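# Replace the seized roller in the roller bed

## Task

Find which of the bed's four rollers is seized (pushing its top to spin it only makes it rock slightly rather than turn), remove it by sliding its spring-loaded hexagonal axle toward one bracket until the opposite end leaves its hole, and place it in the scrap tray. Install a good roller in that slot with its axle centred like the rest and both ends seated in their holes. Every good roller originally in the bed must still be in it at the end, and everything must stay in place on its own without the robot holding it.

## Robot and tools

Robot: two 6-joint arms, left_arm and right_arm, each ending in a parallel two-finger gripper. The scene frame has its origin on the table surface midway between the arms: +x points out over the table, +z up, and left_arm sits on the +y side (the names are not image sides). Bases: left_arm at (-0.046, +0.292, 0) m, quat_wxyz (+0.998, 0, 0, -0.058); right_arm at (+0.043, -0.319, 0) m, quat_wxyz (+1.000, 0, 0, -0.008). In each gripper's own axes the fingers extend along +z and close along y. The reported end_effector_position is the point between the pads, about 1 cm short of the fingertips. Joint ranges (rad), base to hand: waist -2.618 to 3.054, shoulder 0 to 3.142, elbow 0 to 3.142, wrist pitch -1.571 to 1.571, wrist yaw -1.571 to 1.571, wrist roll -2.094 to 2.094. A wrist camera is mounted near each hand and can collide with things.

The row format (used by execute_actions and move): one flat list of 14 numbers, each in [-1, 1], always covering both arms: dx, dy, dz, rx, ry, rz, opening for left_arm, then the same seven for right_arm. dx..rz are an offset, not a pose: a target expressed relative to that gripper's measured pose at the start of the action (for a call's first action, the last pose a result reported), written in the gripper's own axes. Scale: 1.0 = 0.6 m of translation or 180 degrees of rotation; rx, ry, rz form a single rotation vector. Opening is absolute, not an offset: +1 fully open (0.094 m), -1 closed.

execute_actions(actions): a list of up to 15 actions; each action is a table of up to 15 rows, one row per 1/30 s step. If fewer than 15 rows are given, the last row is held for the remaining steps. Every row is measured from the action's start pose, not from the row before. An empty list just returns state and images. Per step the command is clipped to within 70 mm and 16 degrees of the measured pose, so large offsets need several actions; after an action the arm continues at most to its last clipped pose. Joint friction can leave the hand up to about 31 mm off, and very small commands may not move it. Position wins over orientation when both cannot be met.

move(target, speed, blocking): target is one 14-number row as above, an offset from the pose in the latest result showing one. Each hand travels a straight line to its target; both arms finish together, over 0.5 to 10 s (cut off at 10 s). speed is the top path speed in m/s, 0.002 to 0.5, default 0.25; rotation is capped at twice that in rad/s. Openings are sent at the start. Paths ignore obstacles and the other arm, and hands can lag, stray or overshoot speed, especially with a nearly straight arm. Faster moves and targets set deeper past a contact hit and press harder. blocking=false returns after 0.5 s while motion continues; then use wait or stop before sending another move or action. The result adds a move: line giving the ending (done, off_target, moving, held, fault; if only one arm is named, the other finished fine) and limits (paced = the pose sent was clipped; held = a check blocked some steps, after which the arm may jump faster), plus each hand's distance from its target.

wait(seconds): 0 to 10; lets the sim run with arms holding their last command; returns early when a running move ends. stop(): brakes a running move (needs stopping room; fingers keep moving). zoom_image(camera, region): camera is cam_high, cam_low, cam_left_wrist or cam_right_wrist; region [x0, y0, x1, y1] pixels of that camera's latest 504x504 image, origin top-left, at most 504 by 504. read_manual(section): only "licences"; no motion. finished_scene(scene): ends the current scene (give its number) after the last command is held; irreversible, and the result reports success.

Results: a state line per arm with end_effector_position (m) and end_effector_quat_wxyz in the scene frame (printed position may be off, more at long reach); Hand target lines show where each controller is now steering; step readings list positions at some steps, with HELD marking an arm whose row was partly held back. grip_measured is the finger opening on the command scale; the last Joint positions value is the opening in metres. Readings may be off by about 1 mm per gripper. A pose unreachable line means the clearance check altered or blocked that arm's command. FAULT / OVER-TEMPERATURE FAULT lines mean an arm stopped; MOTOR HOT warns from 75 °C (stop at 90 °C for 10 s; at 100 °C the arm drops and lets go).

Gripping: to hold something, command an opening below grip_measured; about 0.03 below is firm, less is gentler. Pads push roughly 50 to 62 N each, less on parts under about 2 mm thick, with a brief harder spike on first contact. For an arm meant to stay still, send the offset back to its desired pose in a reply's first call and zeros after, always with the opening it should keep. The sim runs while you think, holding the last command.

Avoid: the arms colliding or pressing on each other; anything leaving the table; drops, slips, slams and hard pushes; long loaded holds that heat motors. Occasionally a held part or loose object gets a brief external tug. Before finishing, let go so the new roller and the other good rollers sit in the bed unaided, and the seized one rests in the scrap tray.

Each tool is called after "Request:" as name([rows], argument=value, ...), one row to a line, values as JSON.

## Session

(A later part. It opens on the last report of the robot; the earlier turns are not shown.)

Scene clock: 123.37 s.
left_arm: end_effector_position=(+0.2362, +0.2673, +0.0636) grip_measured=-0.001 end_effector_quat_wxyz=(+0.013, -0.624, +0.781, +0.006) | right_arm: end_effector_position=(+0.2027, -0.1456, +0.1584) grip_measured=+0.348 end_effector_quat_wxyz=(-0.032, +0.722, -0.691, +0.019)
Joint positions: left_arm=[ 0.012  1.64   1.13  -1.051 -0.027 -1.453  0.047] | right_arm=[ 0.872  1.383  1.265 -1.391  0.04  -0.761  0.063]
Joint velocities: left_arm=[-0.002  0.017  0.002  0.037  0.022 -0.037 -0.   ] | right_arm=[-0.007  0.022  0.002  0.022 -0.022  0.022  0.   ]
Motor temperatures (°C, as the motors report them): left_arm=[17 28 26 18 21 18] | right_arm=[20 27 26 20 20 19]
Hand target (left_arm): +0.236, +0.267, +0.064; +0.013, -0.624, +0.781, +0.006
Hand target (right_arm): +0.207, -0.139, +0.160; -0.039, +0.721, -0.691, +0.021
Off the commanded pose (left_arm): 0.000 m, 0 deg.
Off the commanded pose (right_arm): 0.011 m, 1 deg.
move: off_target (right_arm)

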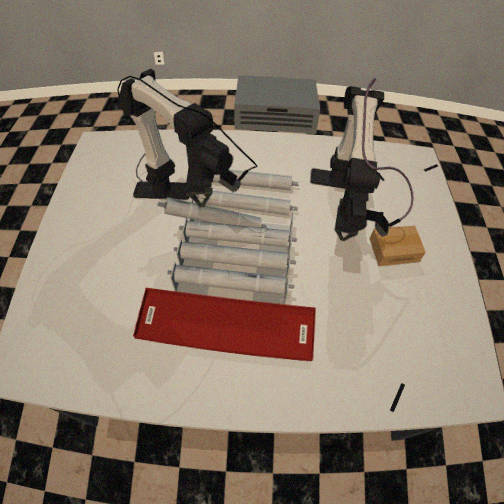

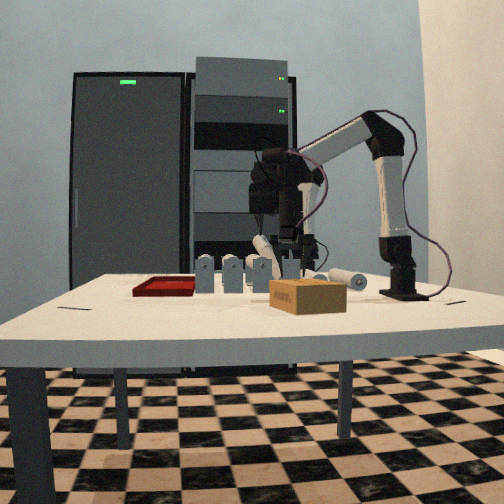

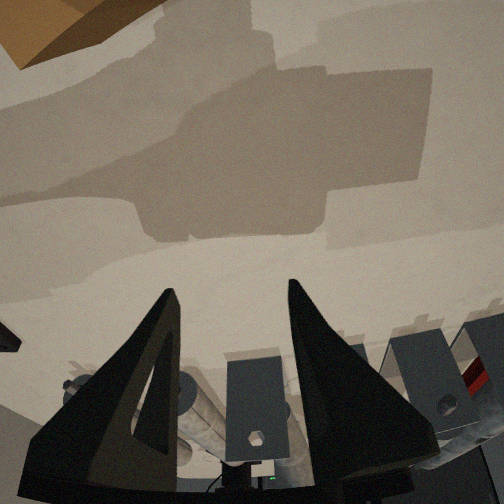

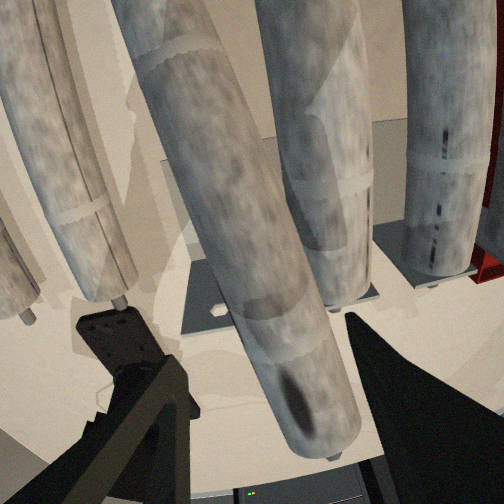

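Request:
move(target=[0,0,0,0,0,0,0,0,0,0.14,0,0,0,0.35], speed=0.06)

Request:
move(target=[0,0,0,0,0,0,0,0,0,0,0,0,0,-0.2])

Request:
move(target=[0,0,0,0,0,0,0,0,0,-0.17,0,0,0,-0.2], speed=0.08)

Scene clock: 127.67 s.
left_arm: end_effector_position=(+0.2362, +0.2673, +0.0636) grip_measured=-0.001 end_effector_quat_wxyz=(+0.013, -0.624, +0.781, +0.006) | right_arm: end_effector_position=(+0.2014, -0.1455, +0.0921) grip_measured=+0.348 end_effector_quat_wxyz=(-0.031, +0.723, -0.690, +0.009)
Joint positions: left_arm=[ 0.012  1.64   1.13  -1.051 -0.027 -1.453  0.047] | right_arm=[ 0.862  1.383  1.002 -1.129  0.021 -0.773  0.063]
Joint velocities: left_arm=[-0.007 -0.007 -0.012  0.007  0.037 -0.022  0.   ] | right_arm=[ 0.002 -0.012  0.007 -0.022  0.051 -0.007 -0.   ]
Motor temperatures (°C, as the motors report them): left_arm=[17 28 26 18 21 18] | right_arm=[20 26 27 20 20 19]
Hand target (left_arm): +0.236, +0.267, +0.064; +0.013, -0.624, +0.781, +0.006
Hand target (right_arm): +0.208, -0.146, +0.076; -0.031, +0.722, -0.691, +0.018
Off the commanded pose (left_arm): 0.000 m, 0 deg.
Off the commanded pose (right_arm): 0.019 m, 1 deg.
move: off_target (right_arm)

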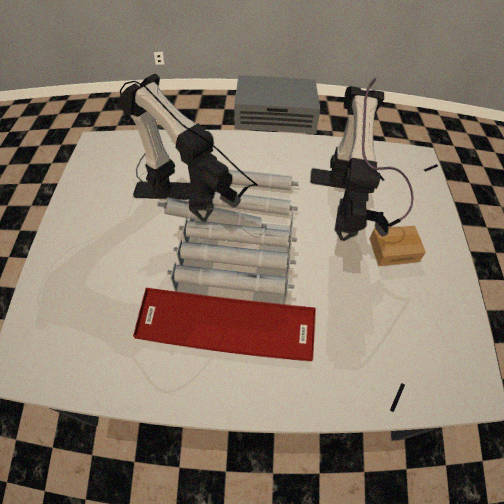

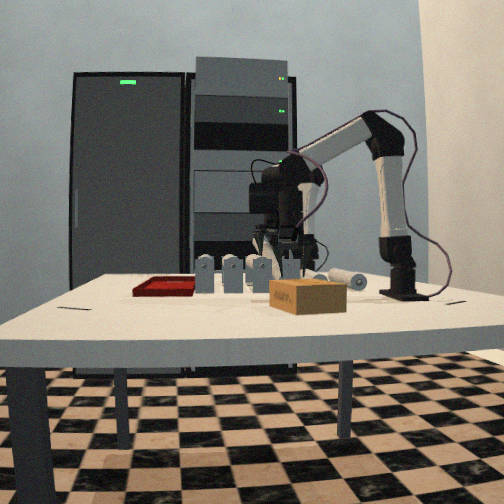

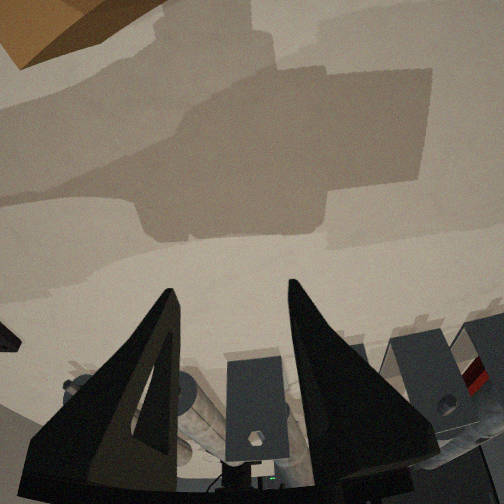

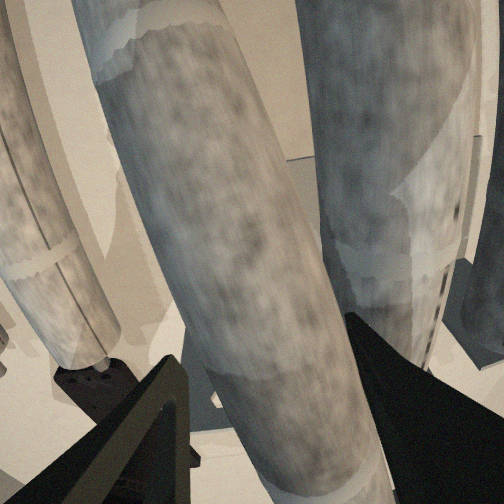

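Scene clock: 128.17 s.
left_arm: end_effector_position=(+0.2362, +0.2673, +0.0636) grip_measured=-0.001 end_effector_quat_wxyz=(+0.013, -0.624, +0.781, +0.006) | right_arm: end_effector_position=(+0.2076, -0.1434, +0.0931) grip_measured=+0.028 end_effector_quat_wxyz=(-0.043, +0.724, -0.688, +0.017)
Joint positions: left_arm=[ 0.012  1.64   1.13  -1.051 -0.027 -1.453  0.047] | right_arm=[ 0.859  1.382  1.004 -1.107  0.037 -0.78   0.048]
Joint velocities: left_arm=[ 0.002  0.007 -0.012  0.066 -0.037 -0.007  0.   ] | right_arm=[ 0.012  0.002  0.007 -0.037 -0.022 -0.007 -0.001]
Motor temperatures (°C, as the motors report them): left_arm=[17 28 26 18 21 18] | right_arm=[20 26 27 20 20 19]
Hand target (left_arm): +0.236, +0.267, +0.064; +0.013, -0.624, +0.781, +0.006
Hand target (right_arm): +0.202, -0.145, +0.092; -0.031, +0.723, -0.690, +0.009
Off the commanded pose (left_arm): 0.000 m, 0 deg.
Off the commanded pose (right_arm): 0.007 m, 2 deg.
move: done

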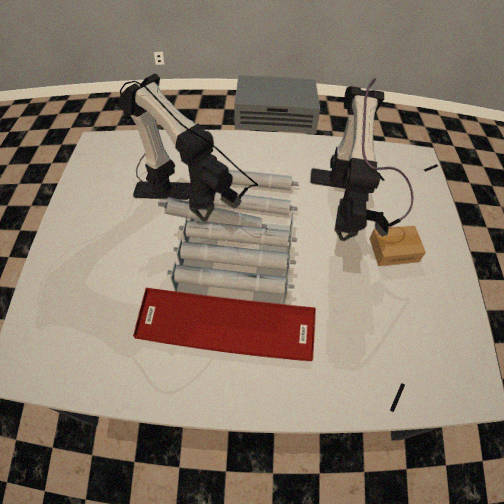

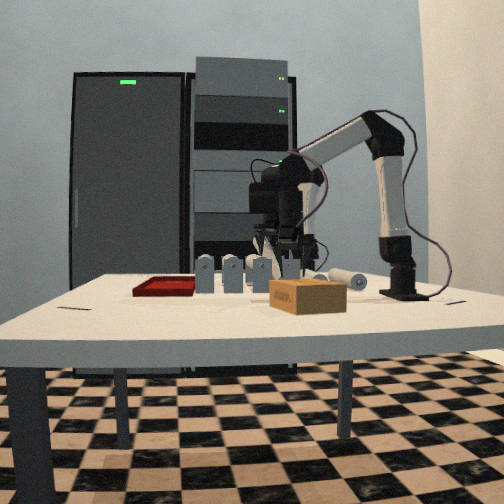

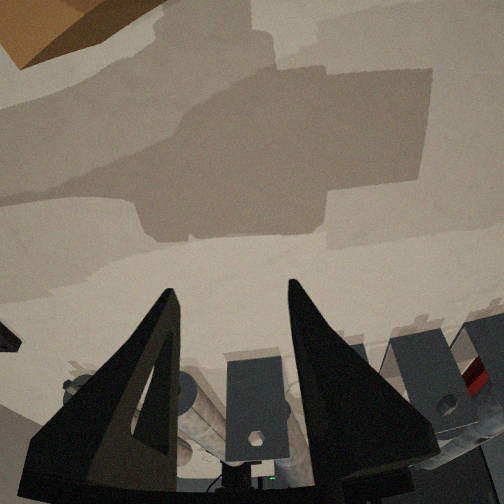

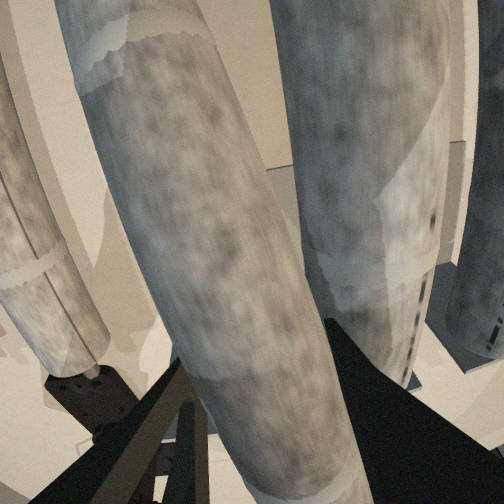

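Scene clock: 130.00 s.
left_arm: end_effector_position=(+0.2362, +0.2673, +0.0636) grip_measured=-0.001 end_effector_quat_wxyz=(+0.013, -0.624, +0.781, +0.006) | right_arm: end_effector_position=(+0.1944, -0.1534, +0.1815) grip_measured=+0.018 end_effector_quat_wxyz=(-0.017, +0.725, -0.688, +0.018)
Joint positions: left_arm=[ 0.012  1.64   1.13  -1.051 -0.027 -1.453  0.047] | right_arm=[ 0.876  1.382  1.359 -1.515  0.039 -0.764  0.048]
Joint velocities: left_arm=[-0.007 -0.007  0.007 -0.081  0.022  0.051  0.001] | right_arm=[-0.027 -0.007 -0.012 -0.022  0.037  0.037  0.   ]
Motor temperatures (°C, as the motors report them): left_arm=[17 28 26 18 21 18] | right_arm=[20 26 27 20 20 19]
Hand target (left_arm): +0.236, +0.267, +0.064; +0.013, -0.624, +0.781, +0.006
Hand target (right_arm): +0.198, -0.146, +0.194; -0.043, +0.724, -0.688, +0.017
Off the commanded pose (left_arm): 0.000 m, 0 deg.
Off the commanded pose (right_arm): 0.015 m, 3 deg.
move: off_target (right_arm)

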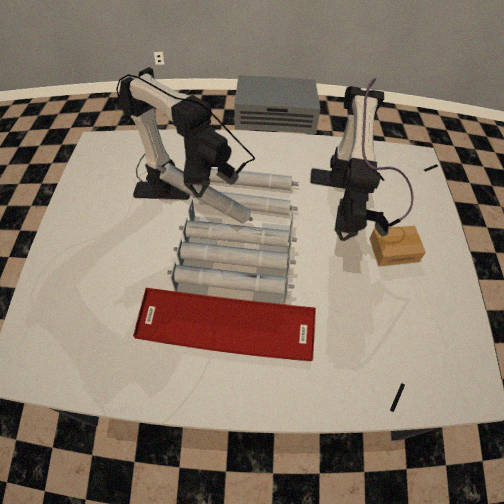

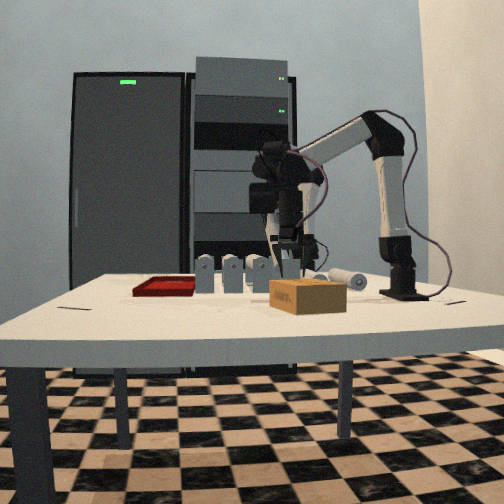

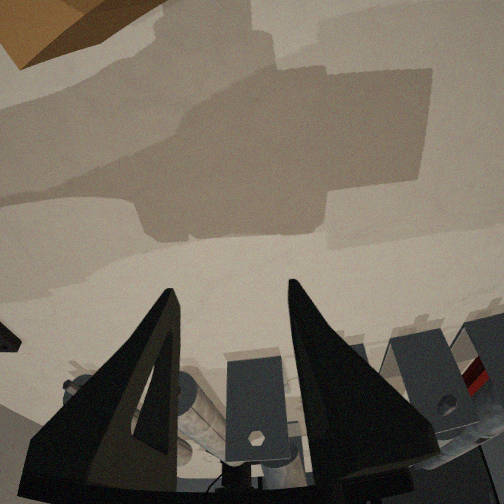

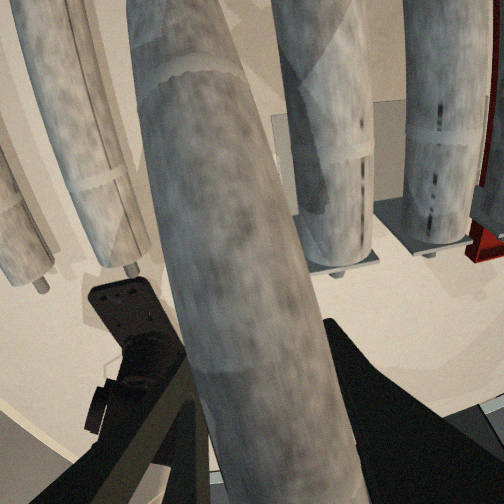

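Request:
move(target=[0,0,0,0,0,0,0,0,0,-0.2,0.12,-0.1,0,-0.2], speed=0.1)

Request:
move(target=[0,0,0,0,0,0,0,0,-0.5,0.2,0,0,0,-0.2], speed=0.1)

Scene clock: 134.80 s.
left_arm: end_effector_position=(+0.2362, +0.2673, +0.0636) grip_measured=-0.001 end_effector_quat_wxyz=(+0.013, -0.624, +0.781, +0.006) | right_arm: end_effector_position=(+0.1821, -0.1574, +0.2745) grip_measured=+0.018 end_effector_quat_wxyz=(-0.198, +0.721, -0.663, +0.033)
Joint positions: left_arm=[ 0.012  1.64   1.13  -1.051 -0.027 -1.453  0.047] | right_arm=[ 0.964  1.159  1.535 -1.558  0.11  -0.728  0.048]
Joint velocities: left_arm=[-0.007  0.002  0.017 -0.007  0.022  0.051 -0.001] | right_arm=[-0.002 -0.012 -0.007  0.066  0.051  0.007 -0.001]
Motor temperatures (°C, as the motors report them): left_arm=[17 28 26 18 21 18] | right_arm=[20 26 28 20 20 19]
Hand target (left_arm): +0.236, +0.267, +0.064; +0.013, -0.624, +0.781, +0.006
Hand target (right_arm): +0.186, -0.153, +0.301; -0.259, +0.706, -0.659, +0.029
Off the commanded pose (left_arm): 0.000 m, 0 deg.
Off the commanded pose (right_arm): 0.028 m, 7 deg.
move: off_target (right_arm)

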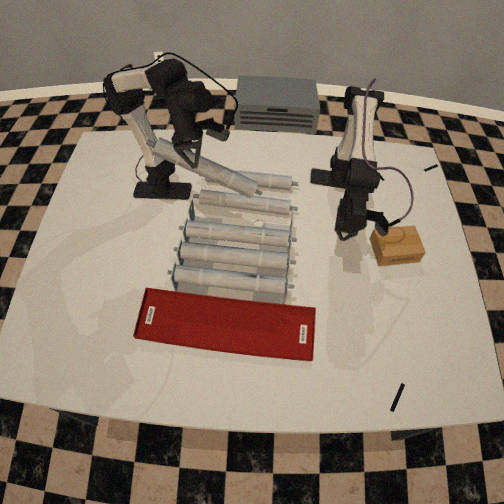

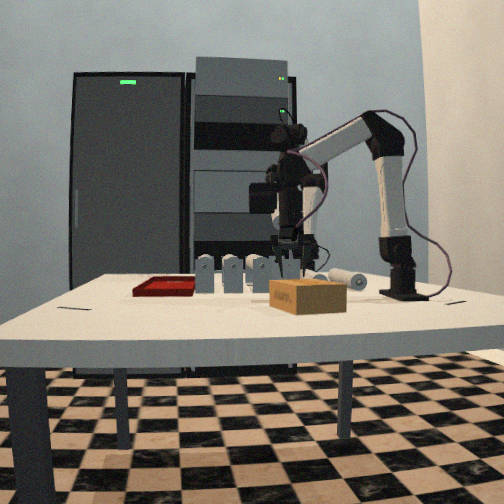

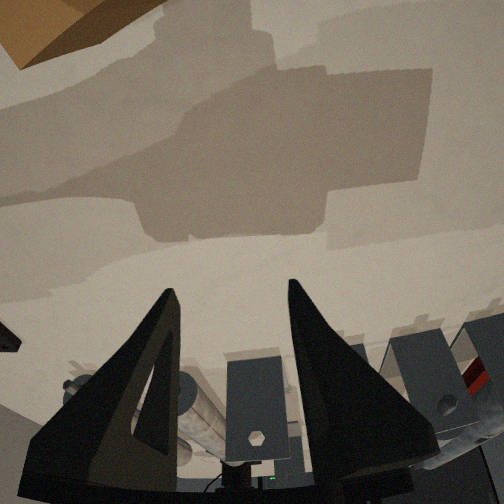

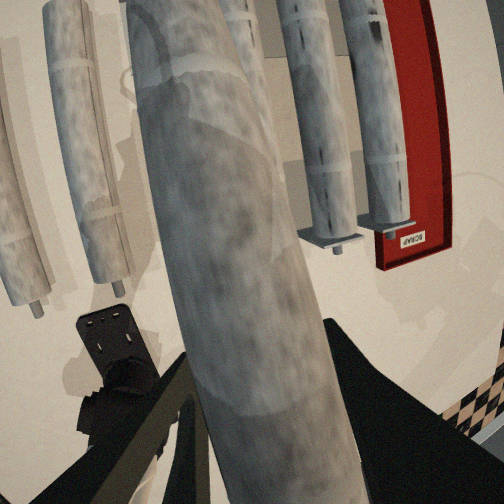

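Scene clock: 138.43 s.
left_arm: end_effector_position=(+0.2362, +0.2673, +0.0636) grip_measured=-0.001 end_effector_quat_wxyz=(+0.013, -0.624, +0.781, +0.006) | right_arm: end_effector_position=(+0.5054, -0.1151, +0.2332) grip_measured=+0.018 end_effector_quat_wxyz=(-0.209, +0.715, -0.665, +0.052)
Joint positions: left_arm=[ 0.012  1.64   1.13  -1.051 -0.027 -1.453  0.047] | right_arm=[ 0.404  2.342  2.757 -1.558 -0.08  -1.239  0.048]
Joint velocities: left_arm=[-0.002  0.002  0.007 -0.081 -0.022  0.007 -0.001] | right_arm=[-0.002 -0.002 -0.002 -0.007 -0.022  0.007 -0.   ]
Motor temperatures (°C, as the motors report them): left_arm=[17 28 26 18 21 18] | right_arm=[20 27 29 21 20 19]
Hand target (left_arm): +0.236, +0.267, +0.064; +0.013, -0.624, +0.781, +0.006
Hand target (right_arm): +0.502, -0.113, +0.267; -0.254, +0.710, -0.654, +0.056
Off the commanded pose (left_arm): 0.000 m, 0 deg.
Off the commanded pose (right_arm): 0.030 m, 3 deg.
joint sent to its limit (right arm) — the command would take joint 4 (wrist pitch) past its lower limit, so that joint was sent only as far as its limit.
move: off_target (right_arm)

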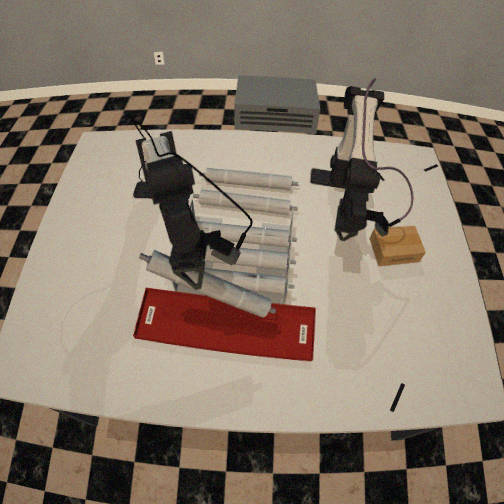

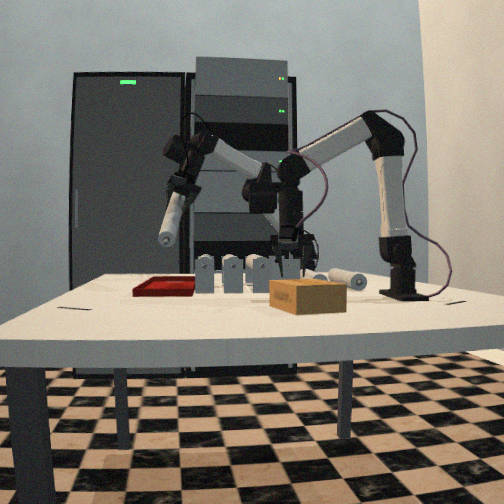

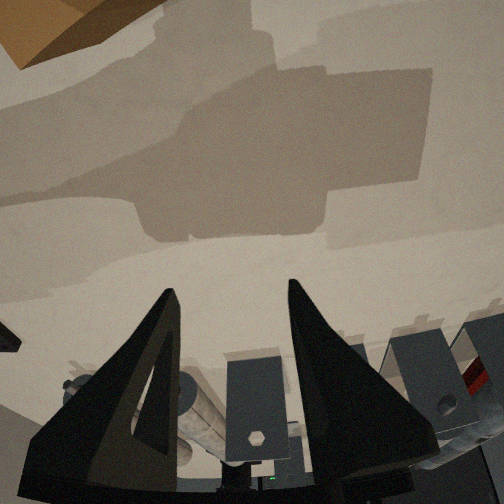

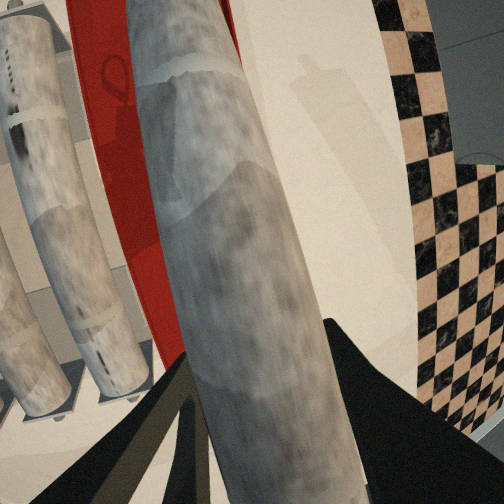

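Request:
move(target=[0,0,0,0,0,0,0,0.06,0.07,0.27,0,0,0,-0.2], speed=0.07)

Request:
move(target=[0,0,0,0,0,0,0,0,0,-0.15,0,0,0,0.5])

Scene clock: 143.83 s.
left_arm: end_effector_position=(+0.2362, +0.2673, +0.0636) grip_measured=-0.001 end_effector_quat_wxyz=(+0.013, -0.624, +0.781, +0.006) | right_arm: end_effector_position=(+0.5130, -0.1206, +0.0503) grip_measured=+0.016 end_effector_quat_wxyz=(-0.178, +0.717, -0.673, +0.033)
Joint positions: left_arm=[ 0.012  1.64   1.13  -1.051 -0.027 -1.453  0.047] | right_arm=[ 0.385  2.21   1.791 -0.798 -0.093 -1.249  0.048]
Joint velocities: left_arm=[ 0.002 -0.017  0.002 -0.051  0.037  0.007 -0.   ] | right_arm=[ 0.007  0.002 -0.007  0.007 -0.051 -0.051  0.   ]
Motor temperatures (°C, as the motors report them): left_arm=[17 28 26 18 21 18] | right_arm=[20 32 29 22 20 19]
Hand target (left_arm): +0.236, +0.267, +0.064; +0.013, -0.624, +0.781, +0.006
Hand target (right_arm): +0.526, -0.118, +0.064; -0.209, +0.716, -0.665, +0.052
Off the commanded pose (left_arm): 0.000 m, 0 deg.
Off the commanded pose (right_arm): 0.021 m, 4 deg.
move: off_target (right_arm)

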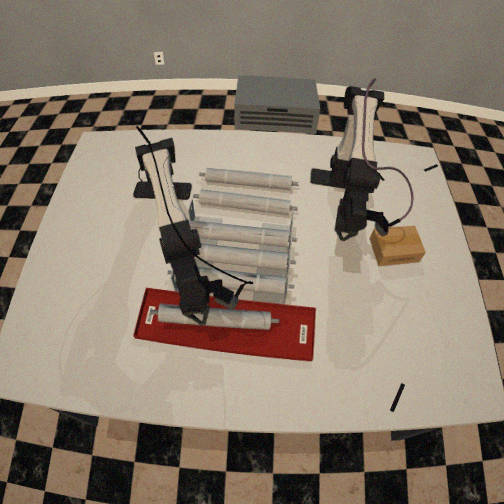

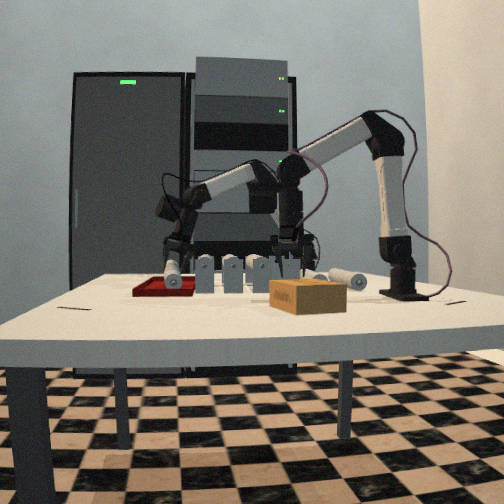

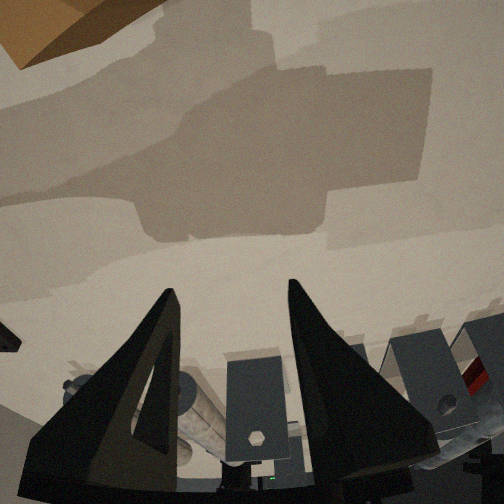

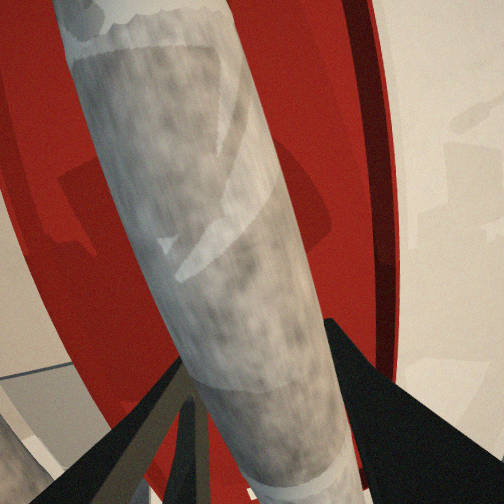

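Scene clock: 144.90 s.
left_arm: end_effector_position=(+0.2362, +0.2673, +0.0636) grip_measured=-0.001 end_effector_quat_wxyz=(+0.013, -0.624, +0.781, +0.006) | right_arm: end_effector_position=(+0.4896, -0.1350, +0.1400) grip_measured=+0.498 end_effector_quat_wxyz=(-0.190, +0.715, -0.671, +0.041)
Joint positions: left_arm=[ 0.012  1.64   1.13  -1.051 -0.027 -1.453  0.047] | right_arm=[ 0.374  2.046  1.882 -1.026 -0.094 -1.258  0.07 ]
Joint velocities: left_arm=[-0.002  0.002 -0.007  0.037  0.007 -0.007 -0.   ] | right_arm=[-0.012 -0.012  0.007 -0.037 -0.022  0.037 -0.   ]
Motor temperatures (°C, as the motors report them): left_arm=[17 28 26 18 21 18] | right_arm=[20 32 29 22 20 19]
Hand target (left_arm): +0.236, +0.267, +0.064; +0.013, -0.624, +0.781, +0.006
Hand target (right_arm): +0.487, -0.138, +0.134; -0.179, +0.717, -0.673, +0.033
Off the commanded pose (left_arm): 0.000 m, 0 deg.
Off the commanded pose (right_arm): 0.008 m, 2 deg.
move: done

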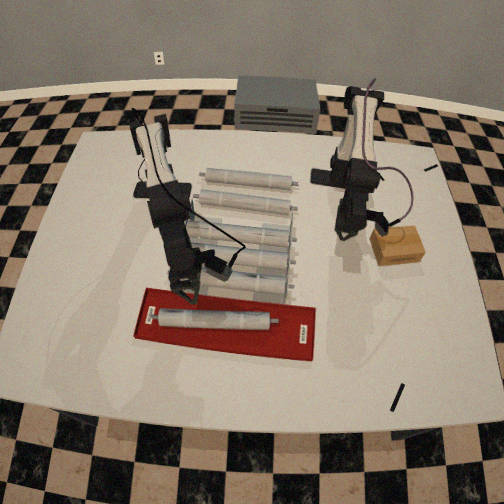

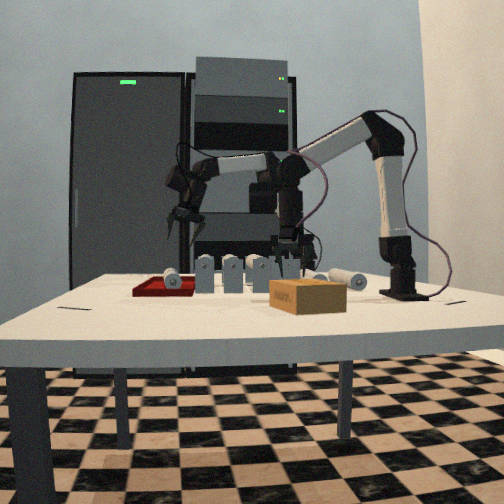

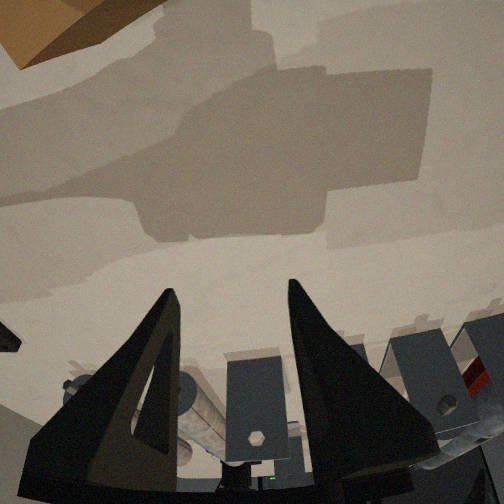

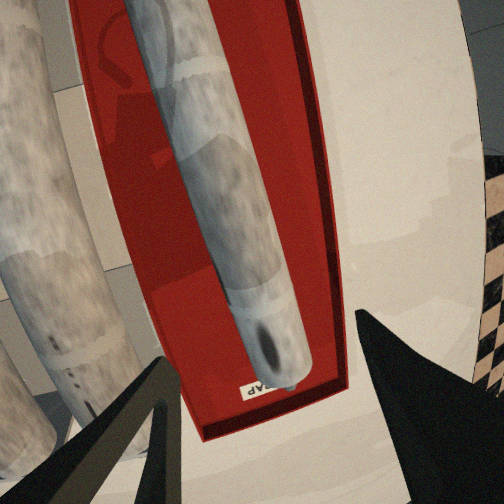

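Request:
move(target=[0,0,0,0,0,0,0,-0.155,0.62,-0.14,-0.104,0.067,0.055,0.5])

Scene clock: 150.03 s.
left_arm: end_effector_position=(+0.2362, +0.2673, +0.0636) grip_measured=-0.001 end_effector_quat_wxyz=(+0.013, -0.624, +0.781, +0.006) | right_arm: end_effector_position=(+0.1064, -0.0686, +0.1132) grip_measured=+0.498 end_effector_quat_wxyz=(+0.012, -0.667, +0.745, +0.012)
Joint positions: left_arm=[ 0.012  1.64   1.13  -1.051 -0.027 -1.453  0.047] | right_arm=[ 1.333  1.49   1.18  -1.226 -0.007 -0.144  0.07 ]
Joint velocities: left_arm=[ 0.007  0.002 -0.002  0.037 -0.007  0.037 -0.   ] | right_arm=[ 0.032  0.007  0.007 -0.022 -0.066  0.022 -0.   ]
Motor temperatures (°C, as the motors report them): left_arm=[17 28 26 18 20 18] | right_arm=[20 32 29 21 20 19]
Hand target (left_arm): +0.236, +0.267, +0.064; +0.013, -0.624, +0.781, +0.006
Hand target (right_arm): +0.101, -0.079, +0.109; -0.004, -0.666, +0.746, +0.005
Off the commanded pose (left_arm): 0.000 m, 0 deg.
Off the commanded pose (right_arm): 0.005 m, 1 deg.
move: done

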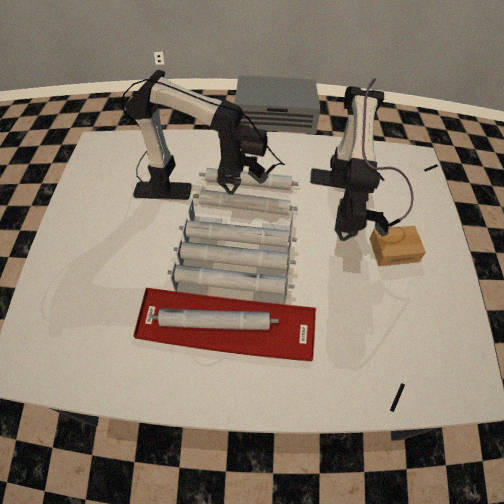

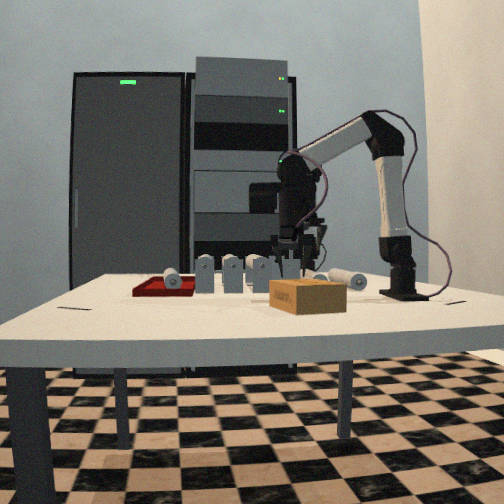

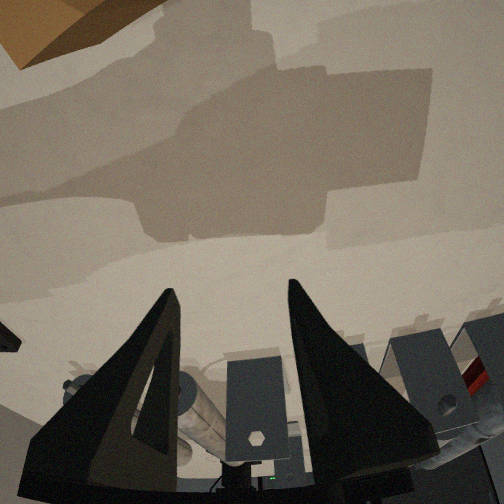

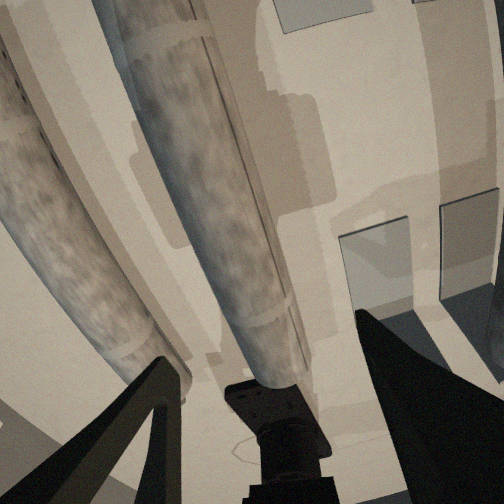

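Request:
move(target=[0,0,0,0,0,0,0,-0.06,0,0.15,0,0,0,0.5], speed=0.08)

Request:
move(target=[0,0,0,0,0,0,0,0,0,0,0,0,0,-0.2])

Request:
move(target=[0,0,0,0,0,0,0,0.06,0,-0.19,0,0.045,0,-0.2], speed=0.08)

Request:
move(target=[0,0,0,0,0,0,0,0,-0.135,0,0,0,0,-0.2], speed=0.08)

Request:
zoom_image(camera="cam_high", region=[150,150,320,310])

Scene clock: 155.77 s.
left_arm: end_effector_position=(+0.2362, +0.2673, +0.0636) grip_measured=-0.001 end_effector_quat_wxyz=(+0.013, -0.624, +0.781, +0.006) | right_arm: end_effector_position=(+0.1134, -0.0263, +0.0356) grip_measured=+0.499 end_effector_quat_wxyz=(+0.021, -0.667, +0.744, +0.020)
Joint positions: left_arm=[ 0.012  1.64   1.13  -1.051 -0.027 -1.453  0.047] | right_arm=[ 1.344  1.698  1.075 -0.89  -0.01  -0.133  0.07 ]
Joint velocities: left_arm=[ 0.002  0.002  0.002 -0.037  0.022  0.022  0.001] | right_arm=[ 0.007 -0.012 -0.002  0.037  0.051 -0.037  0.001]
Motor temperatures (°C, as the motors report them): left_arm=[17 29 26 18 20 18] | right_arm=[20 31 28 21 20 19]
Hand target (left_arm): +0.236, +0.267, +0.064; +0.013, -0.624, +0.781, +0.006
Hand target (right_arm): +0.111, -0.031, +0.025; +0.012, -0.667, +0.745, +0.012
Off the commanded pose (left_arm): 0.000 m, 0 deg.
Off the commanded pose (right_arm): 0.012 m, 1 deg.
move: off_target (right_arm)

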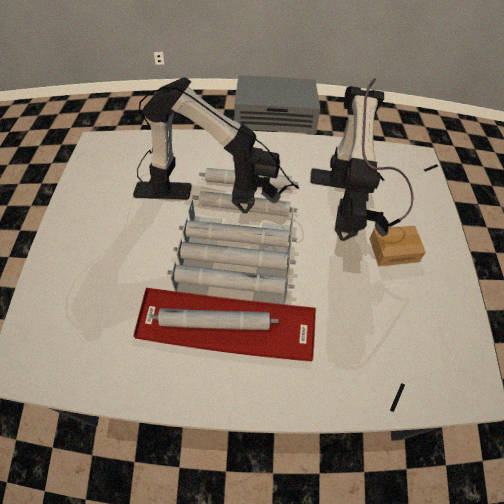

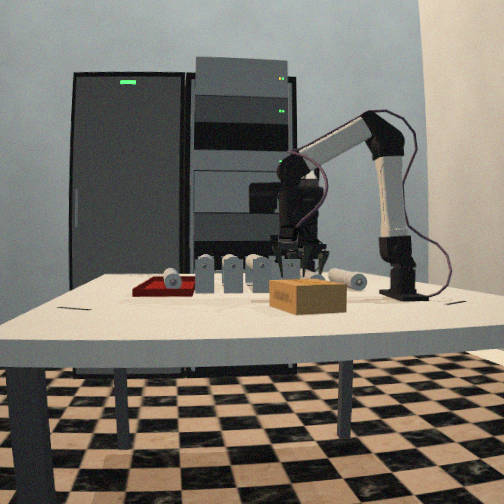

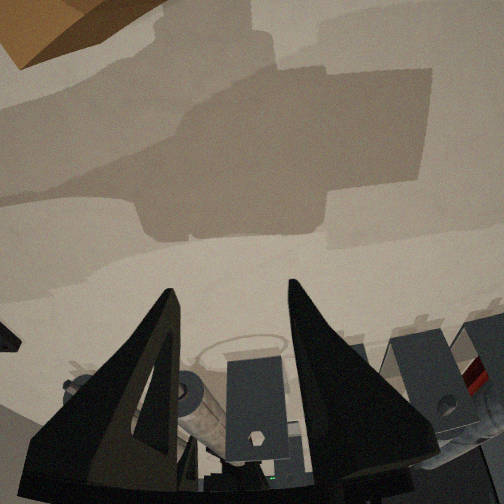

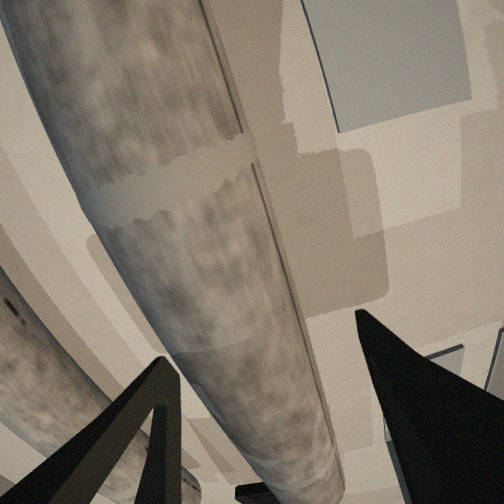

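Scene clock: 156.27 s.
left_arm: end_effector_position=(+0.2362, +0.2673, +0.0636) grip_measured=-0.001 end_effector_quat_wxyz=(+0.013, -0.624, +0.781, +0.006) | right_arm: end_effector_position=(+0.1110, -0.0259, +0.0357) grip_measured=-0.029 end_effector_quat_wxyz=(+0.018, -0.668, +0.744, +0.024)
Joint positions: left_arm=[ 0.012  1.64   1.13  -1.051 -0.027 -1.453  0.047] | right_arm=[ 1.346  1.698  1.075 -0.891 -0.02  -0.132  0.046]
Joint velocities: left_arm=[-0.012  0.007 -0.002 -0.037 -0.037  0.022 -0.001] | right_arm=[-0.012 -0.007 -0.012  0.066 -0.081  0.007 -0.001]
Motor temperatures (°C, as the motors report them): left_arm=[17 29 26 18 20 18] | right_arm=[20 31 28 21 20 19]
Hand target (left_arm): +0.236, +0.267, +0.064; +0.013, -0.624, +0.781, +0.006
Hand target (right_arm): +0.113, -0.026, +0.036; +0.021, -0.667, +0.744, +0.020
Off the commanded pose (left_arm): 0.000 m, 0 deg.
Off the commanded pose (right_arm): 0.002 m, 1 deg.
move: done

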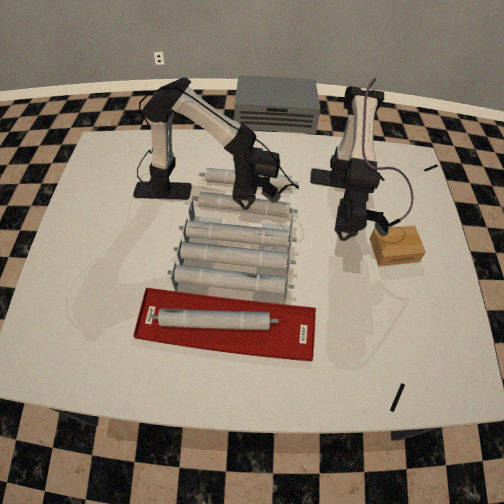

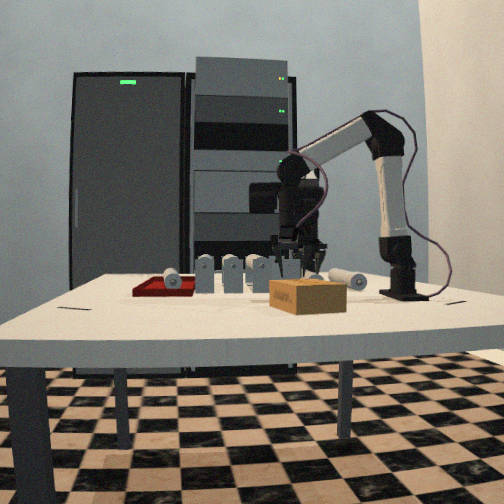

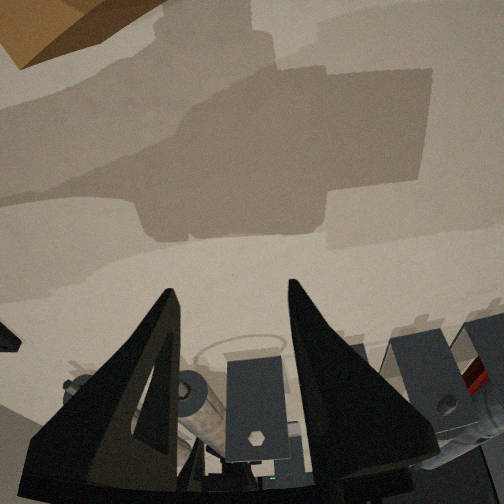

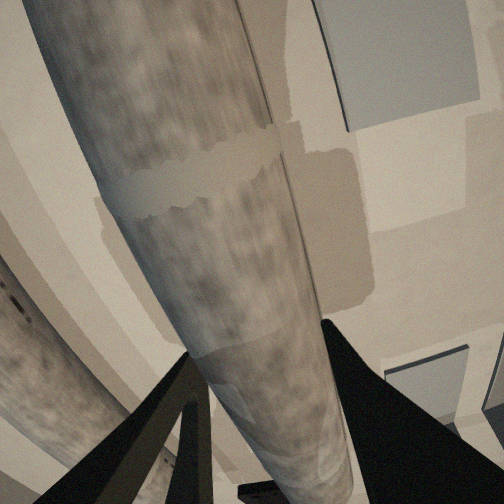

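Scene clock: 158.30 s.
left_arm: end_effector_position=(+0.2362, +0.2673, +0.0636) grip_measured=-0.001 end_effector_quat_wxyz=(+0.013, -0.624, +0.781, +0.006) | right_arm: end_effector_position=(+0.1040, -0.0641, +0.1279) grip_measured=-0.029 end_effector_quat_wxyz=(-0.047, -0.667, +0.743, -0.028)
Joint positions: left_arm=[ 0.012  1.64   1.13  -1.051 -0.027 -1.453  0.047] | right_arm=[ 1.346  1.636  1.377 -1.421 -0.006 -0.133  0.046]
Joint velocities: left_arm=[-0.002 -0.017 -0.007 -0.051  0.007 -0.007 -0.   ] | right_arm=[-0.007  0.022 -0.007  0.007 -0.081 -0.007  0.   ]
Motor temperatures (°C, as the motors report them): left_arm=[17 29 26 18 20 18] | right_arm=[20 31 29 21 20 19]
Hand target (left_arm): +0.236, +0.267, +0.064; +0.013, -0.624, +0.781, +0.006
Hand target (right_arm): +0.107, -0.067, +0.146; -0.034, -0.667, +0.744, -0.024
Off the commanded pose (left_arm): 0.000 m, 0 deg.
Off the commanded pose (right_arm): 0.020 m, 1 deg.
move: off_target (right_arm)

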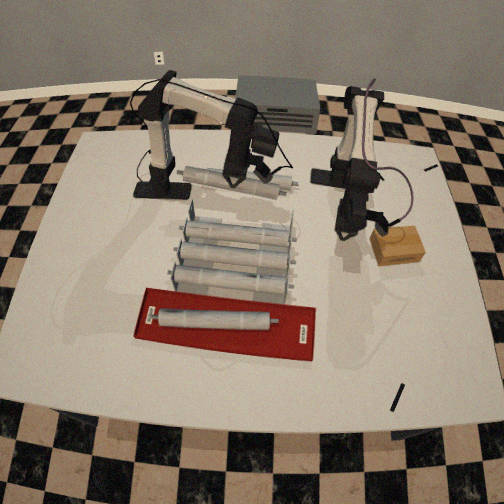

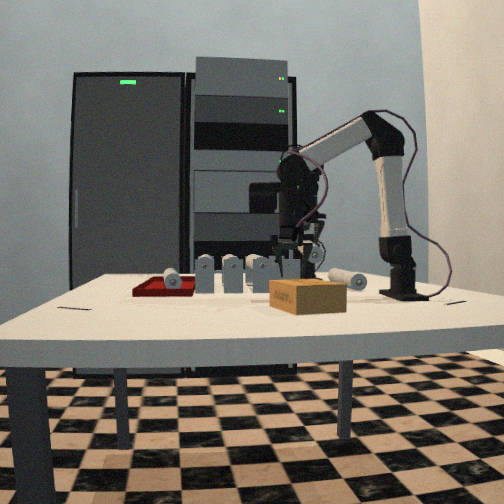

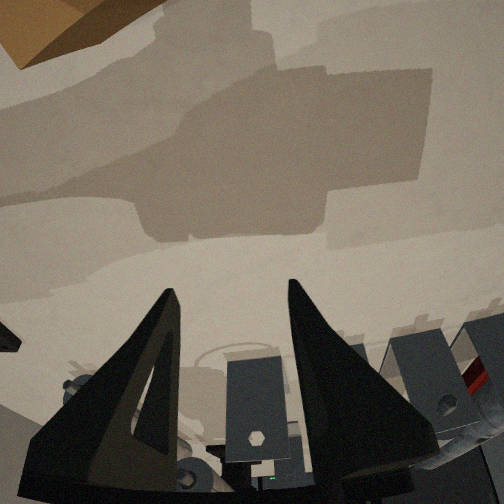

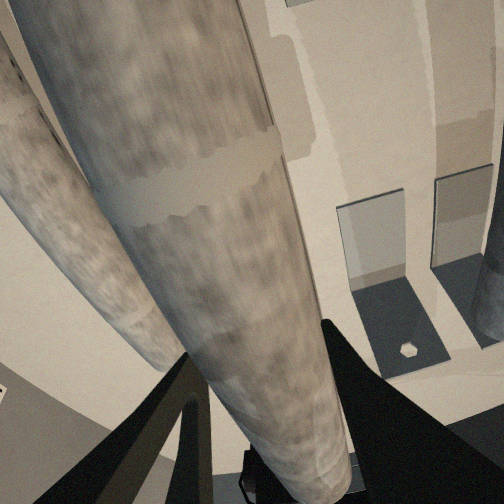

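Scene clock: 159.73 s.
left_arm: end_effector_position=(+0.2362, +0.2673, +0.0636) grip_measured=-0.001 end_effector_quat_wxyz=(+0.013, -0.624, +0.781, +0.006) | right_arm: end_effector_position=(+0.1806, -0.0740, +0.1154) grip_measured=-0.029 end_effector_quat_wxyz=(-0.057, -0.665, +0.744, -0.028)
Joint positions: left_arm=[ 0.012  1.64   1.13  -1.051 -0.027 -1.453  0.047] | right_arm=[ 1.084  1.726  1.426 -1.398  0.015 -0.389  0.046]
Joint velocities: left_arm=[-0.007 -0.007  0.002  0.007  0.037 -0.007 -0.   ] | right_arm=[ 0.022 -0.017 -0.007 -0.051  0.007 -0.037 -0.   ]
Motor temperatures (°C, as the motors report them): left_arm=[17 29 27 18 20 18] | right_arm=[20 31 29 21 20 19]
Hand target (left_arm): +0.236, +0.267, +0.064; +0.013, -0.624, +0.781, +0.006
Hand target (right_arm): +0.185, -0.071, +0.127; -0.045, -0.667, +0.743, -0.027
Off the commanded pose (left_arm): 0.000 m, 0 deg.
Off the commanded pose (right_arm): 0.012 m, 1 deg.
move: off_target (right_arm)

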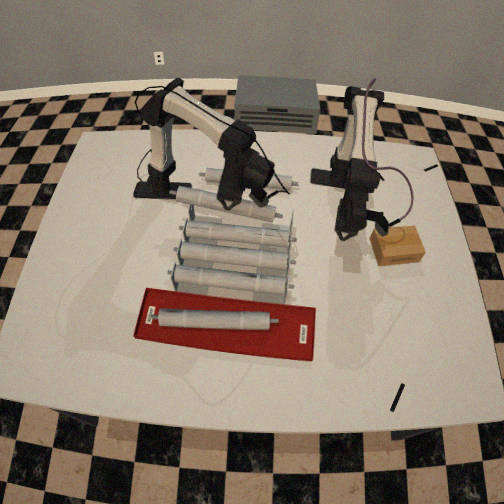

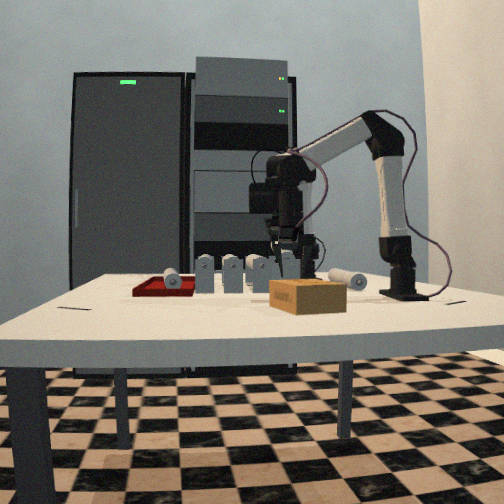

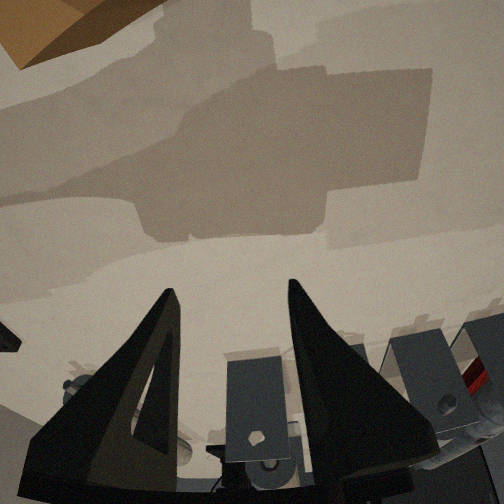

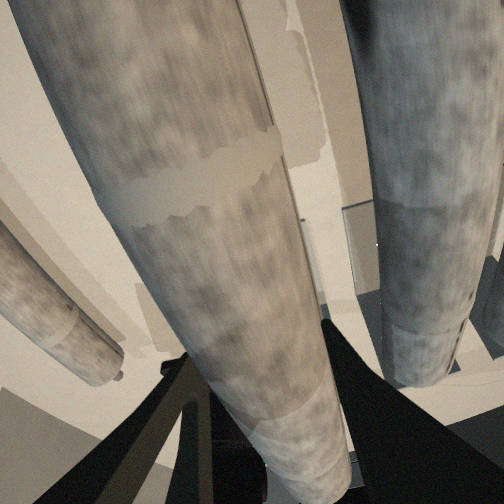

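Region (150, 150, 320, 310) of cam_high's 504x504 image, scaled by 2.965, with more detail than that image has; it fills the top 474 rows of this view, and the rest is white.

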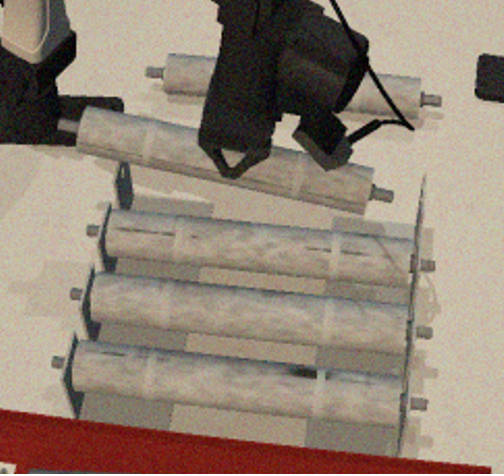

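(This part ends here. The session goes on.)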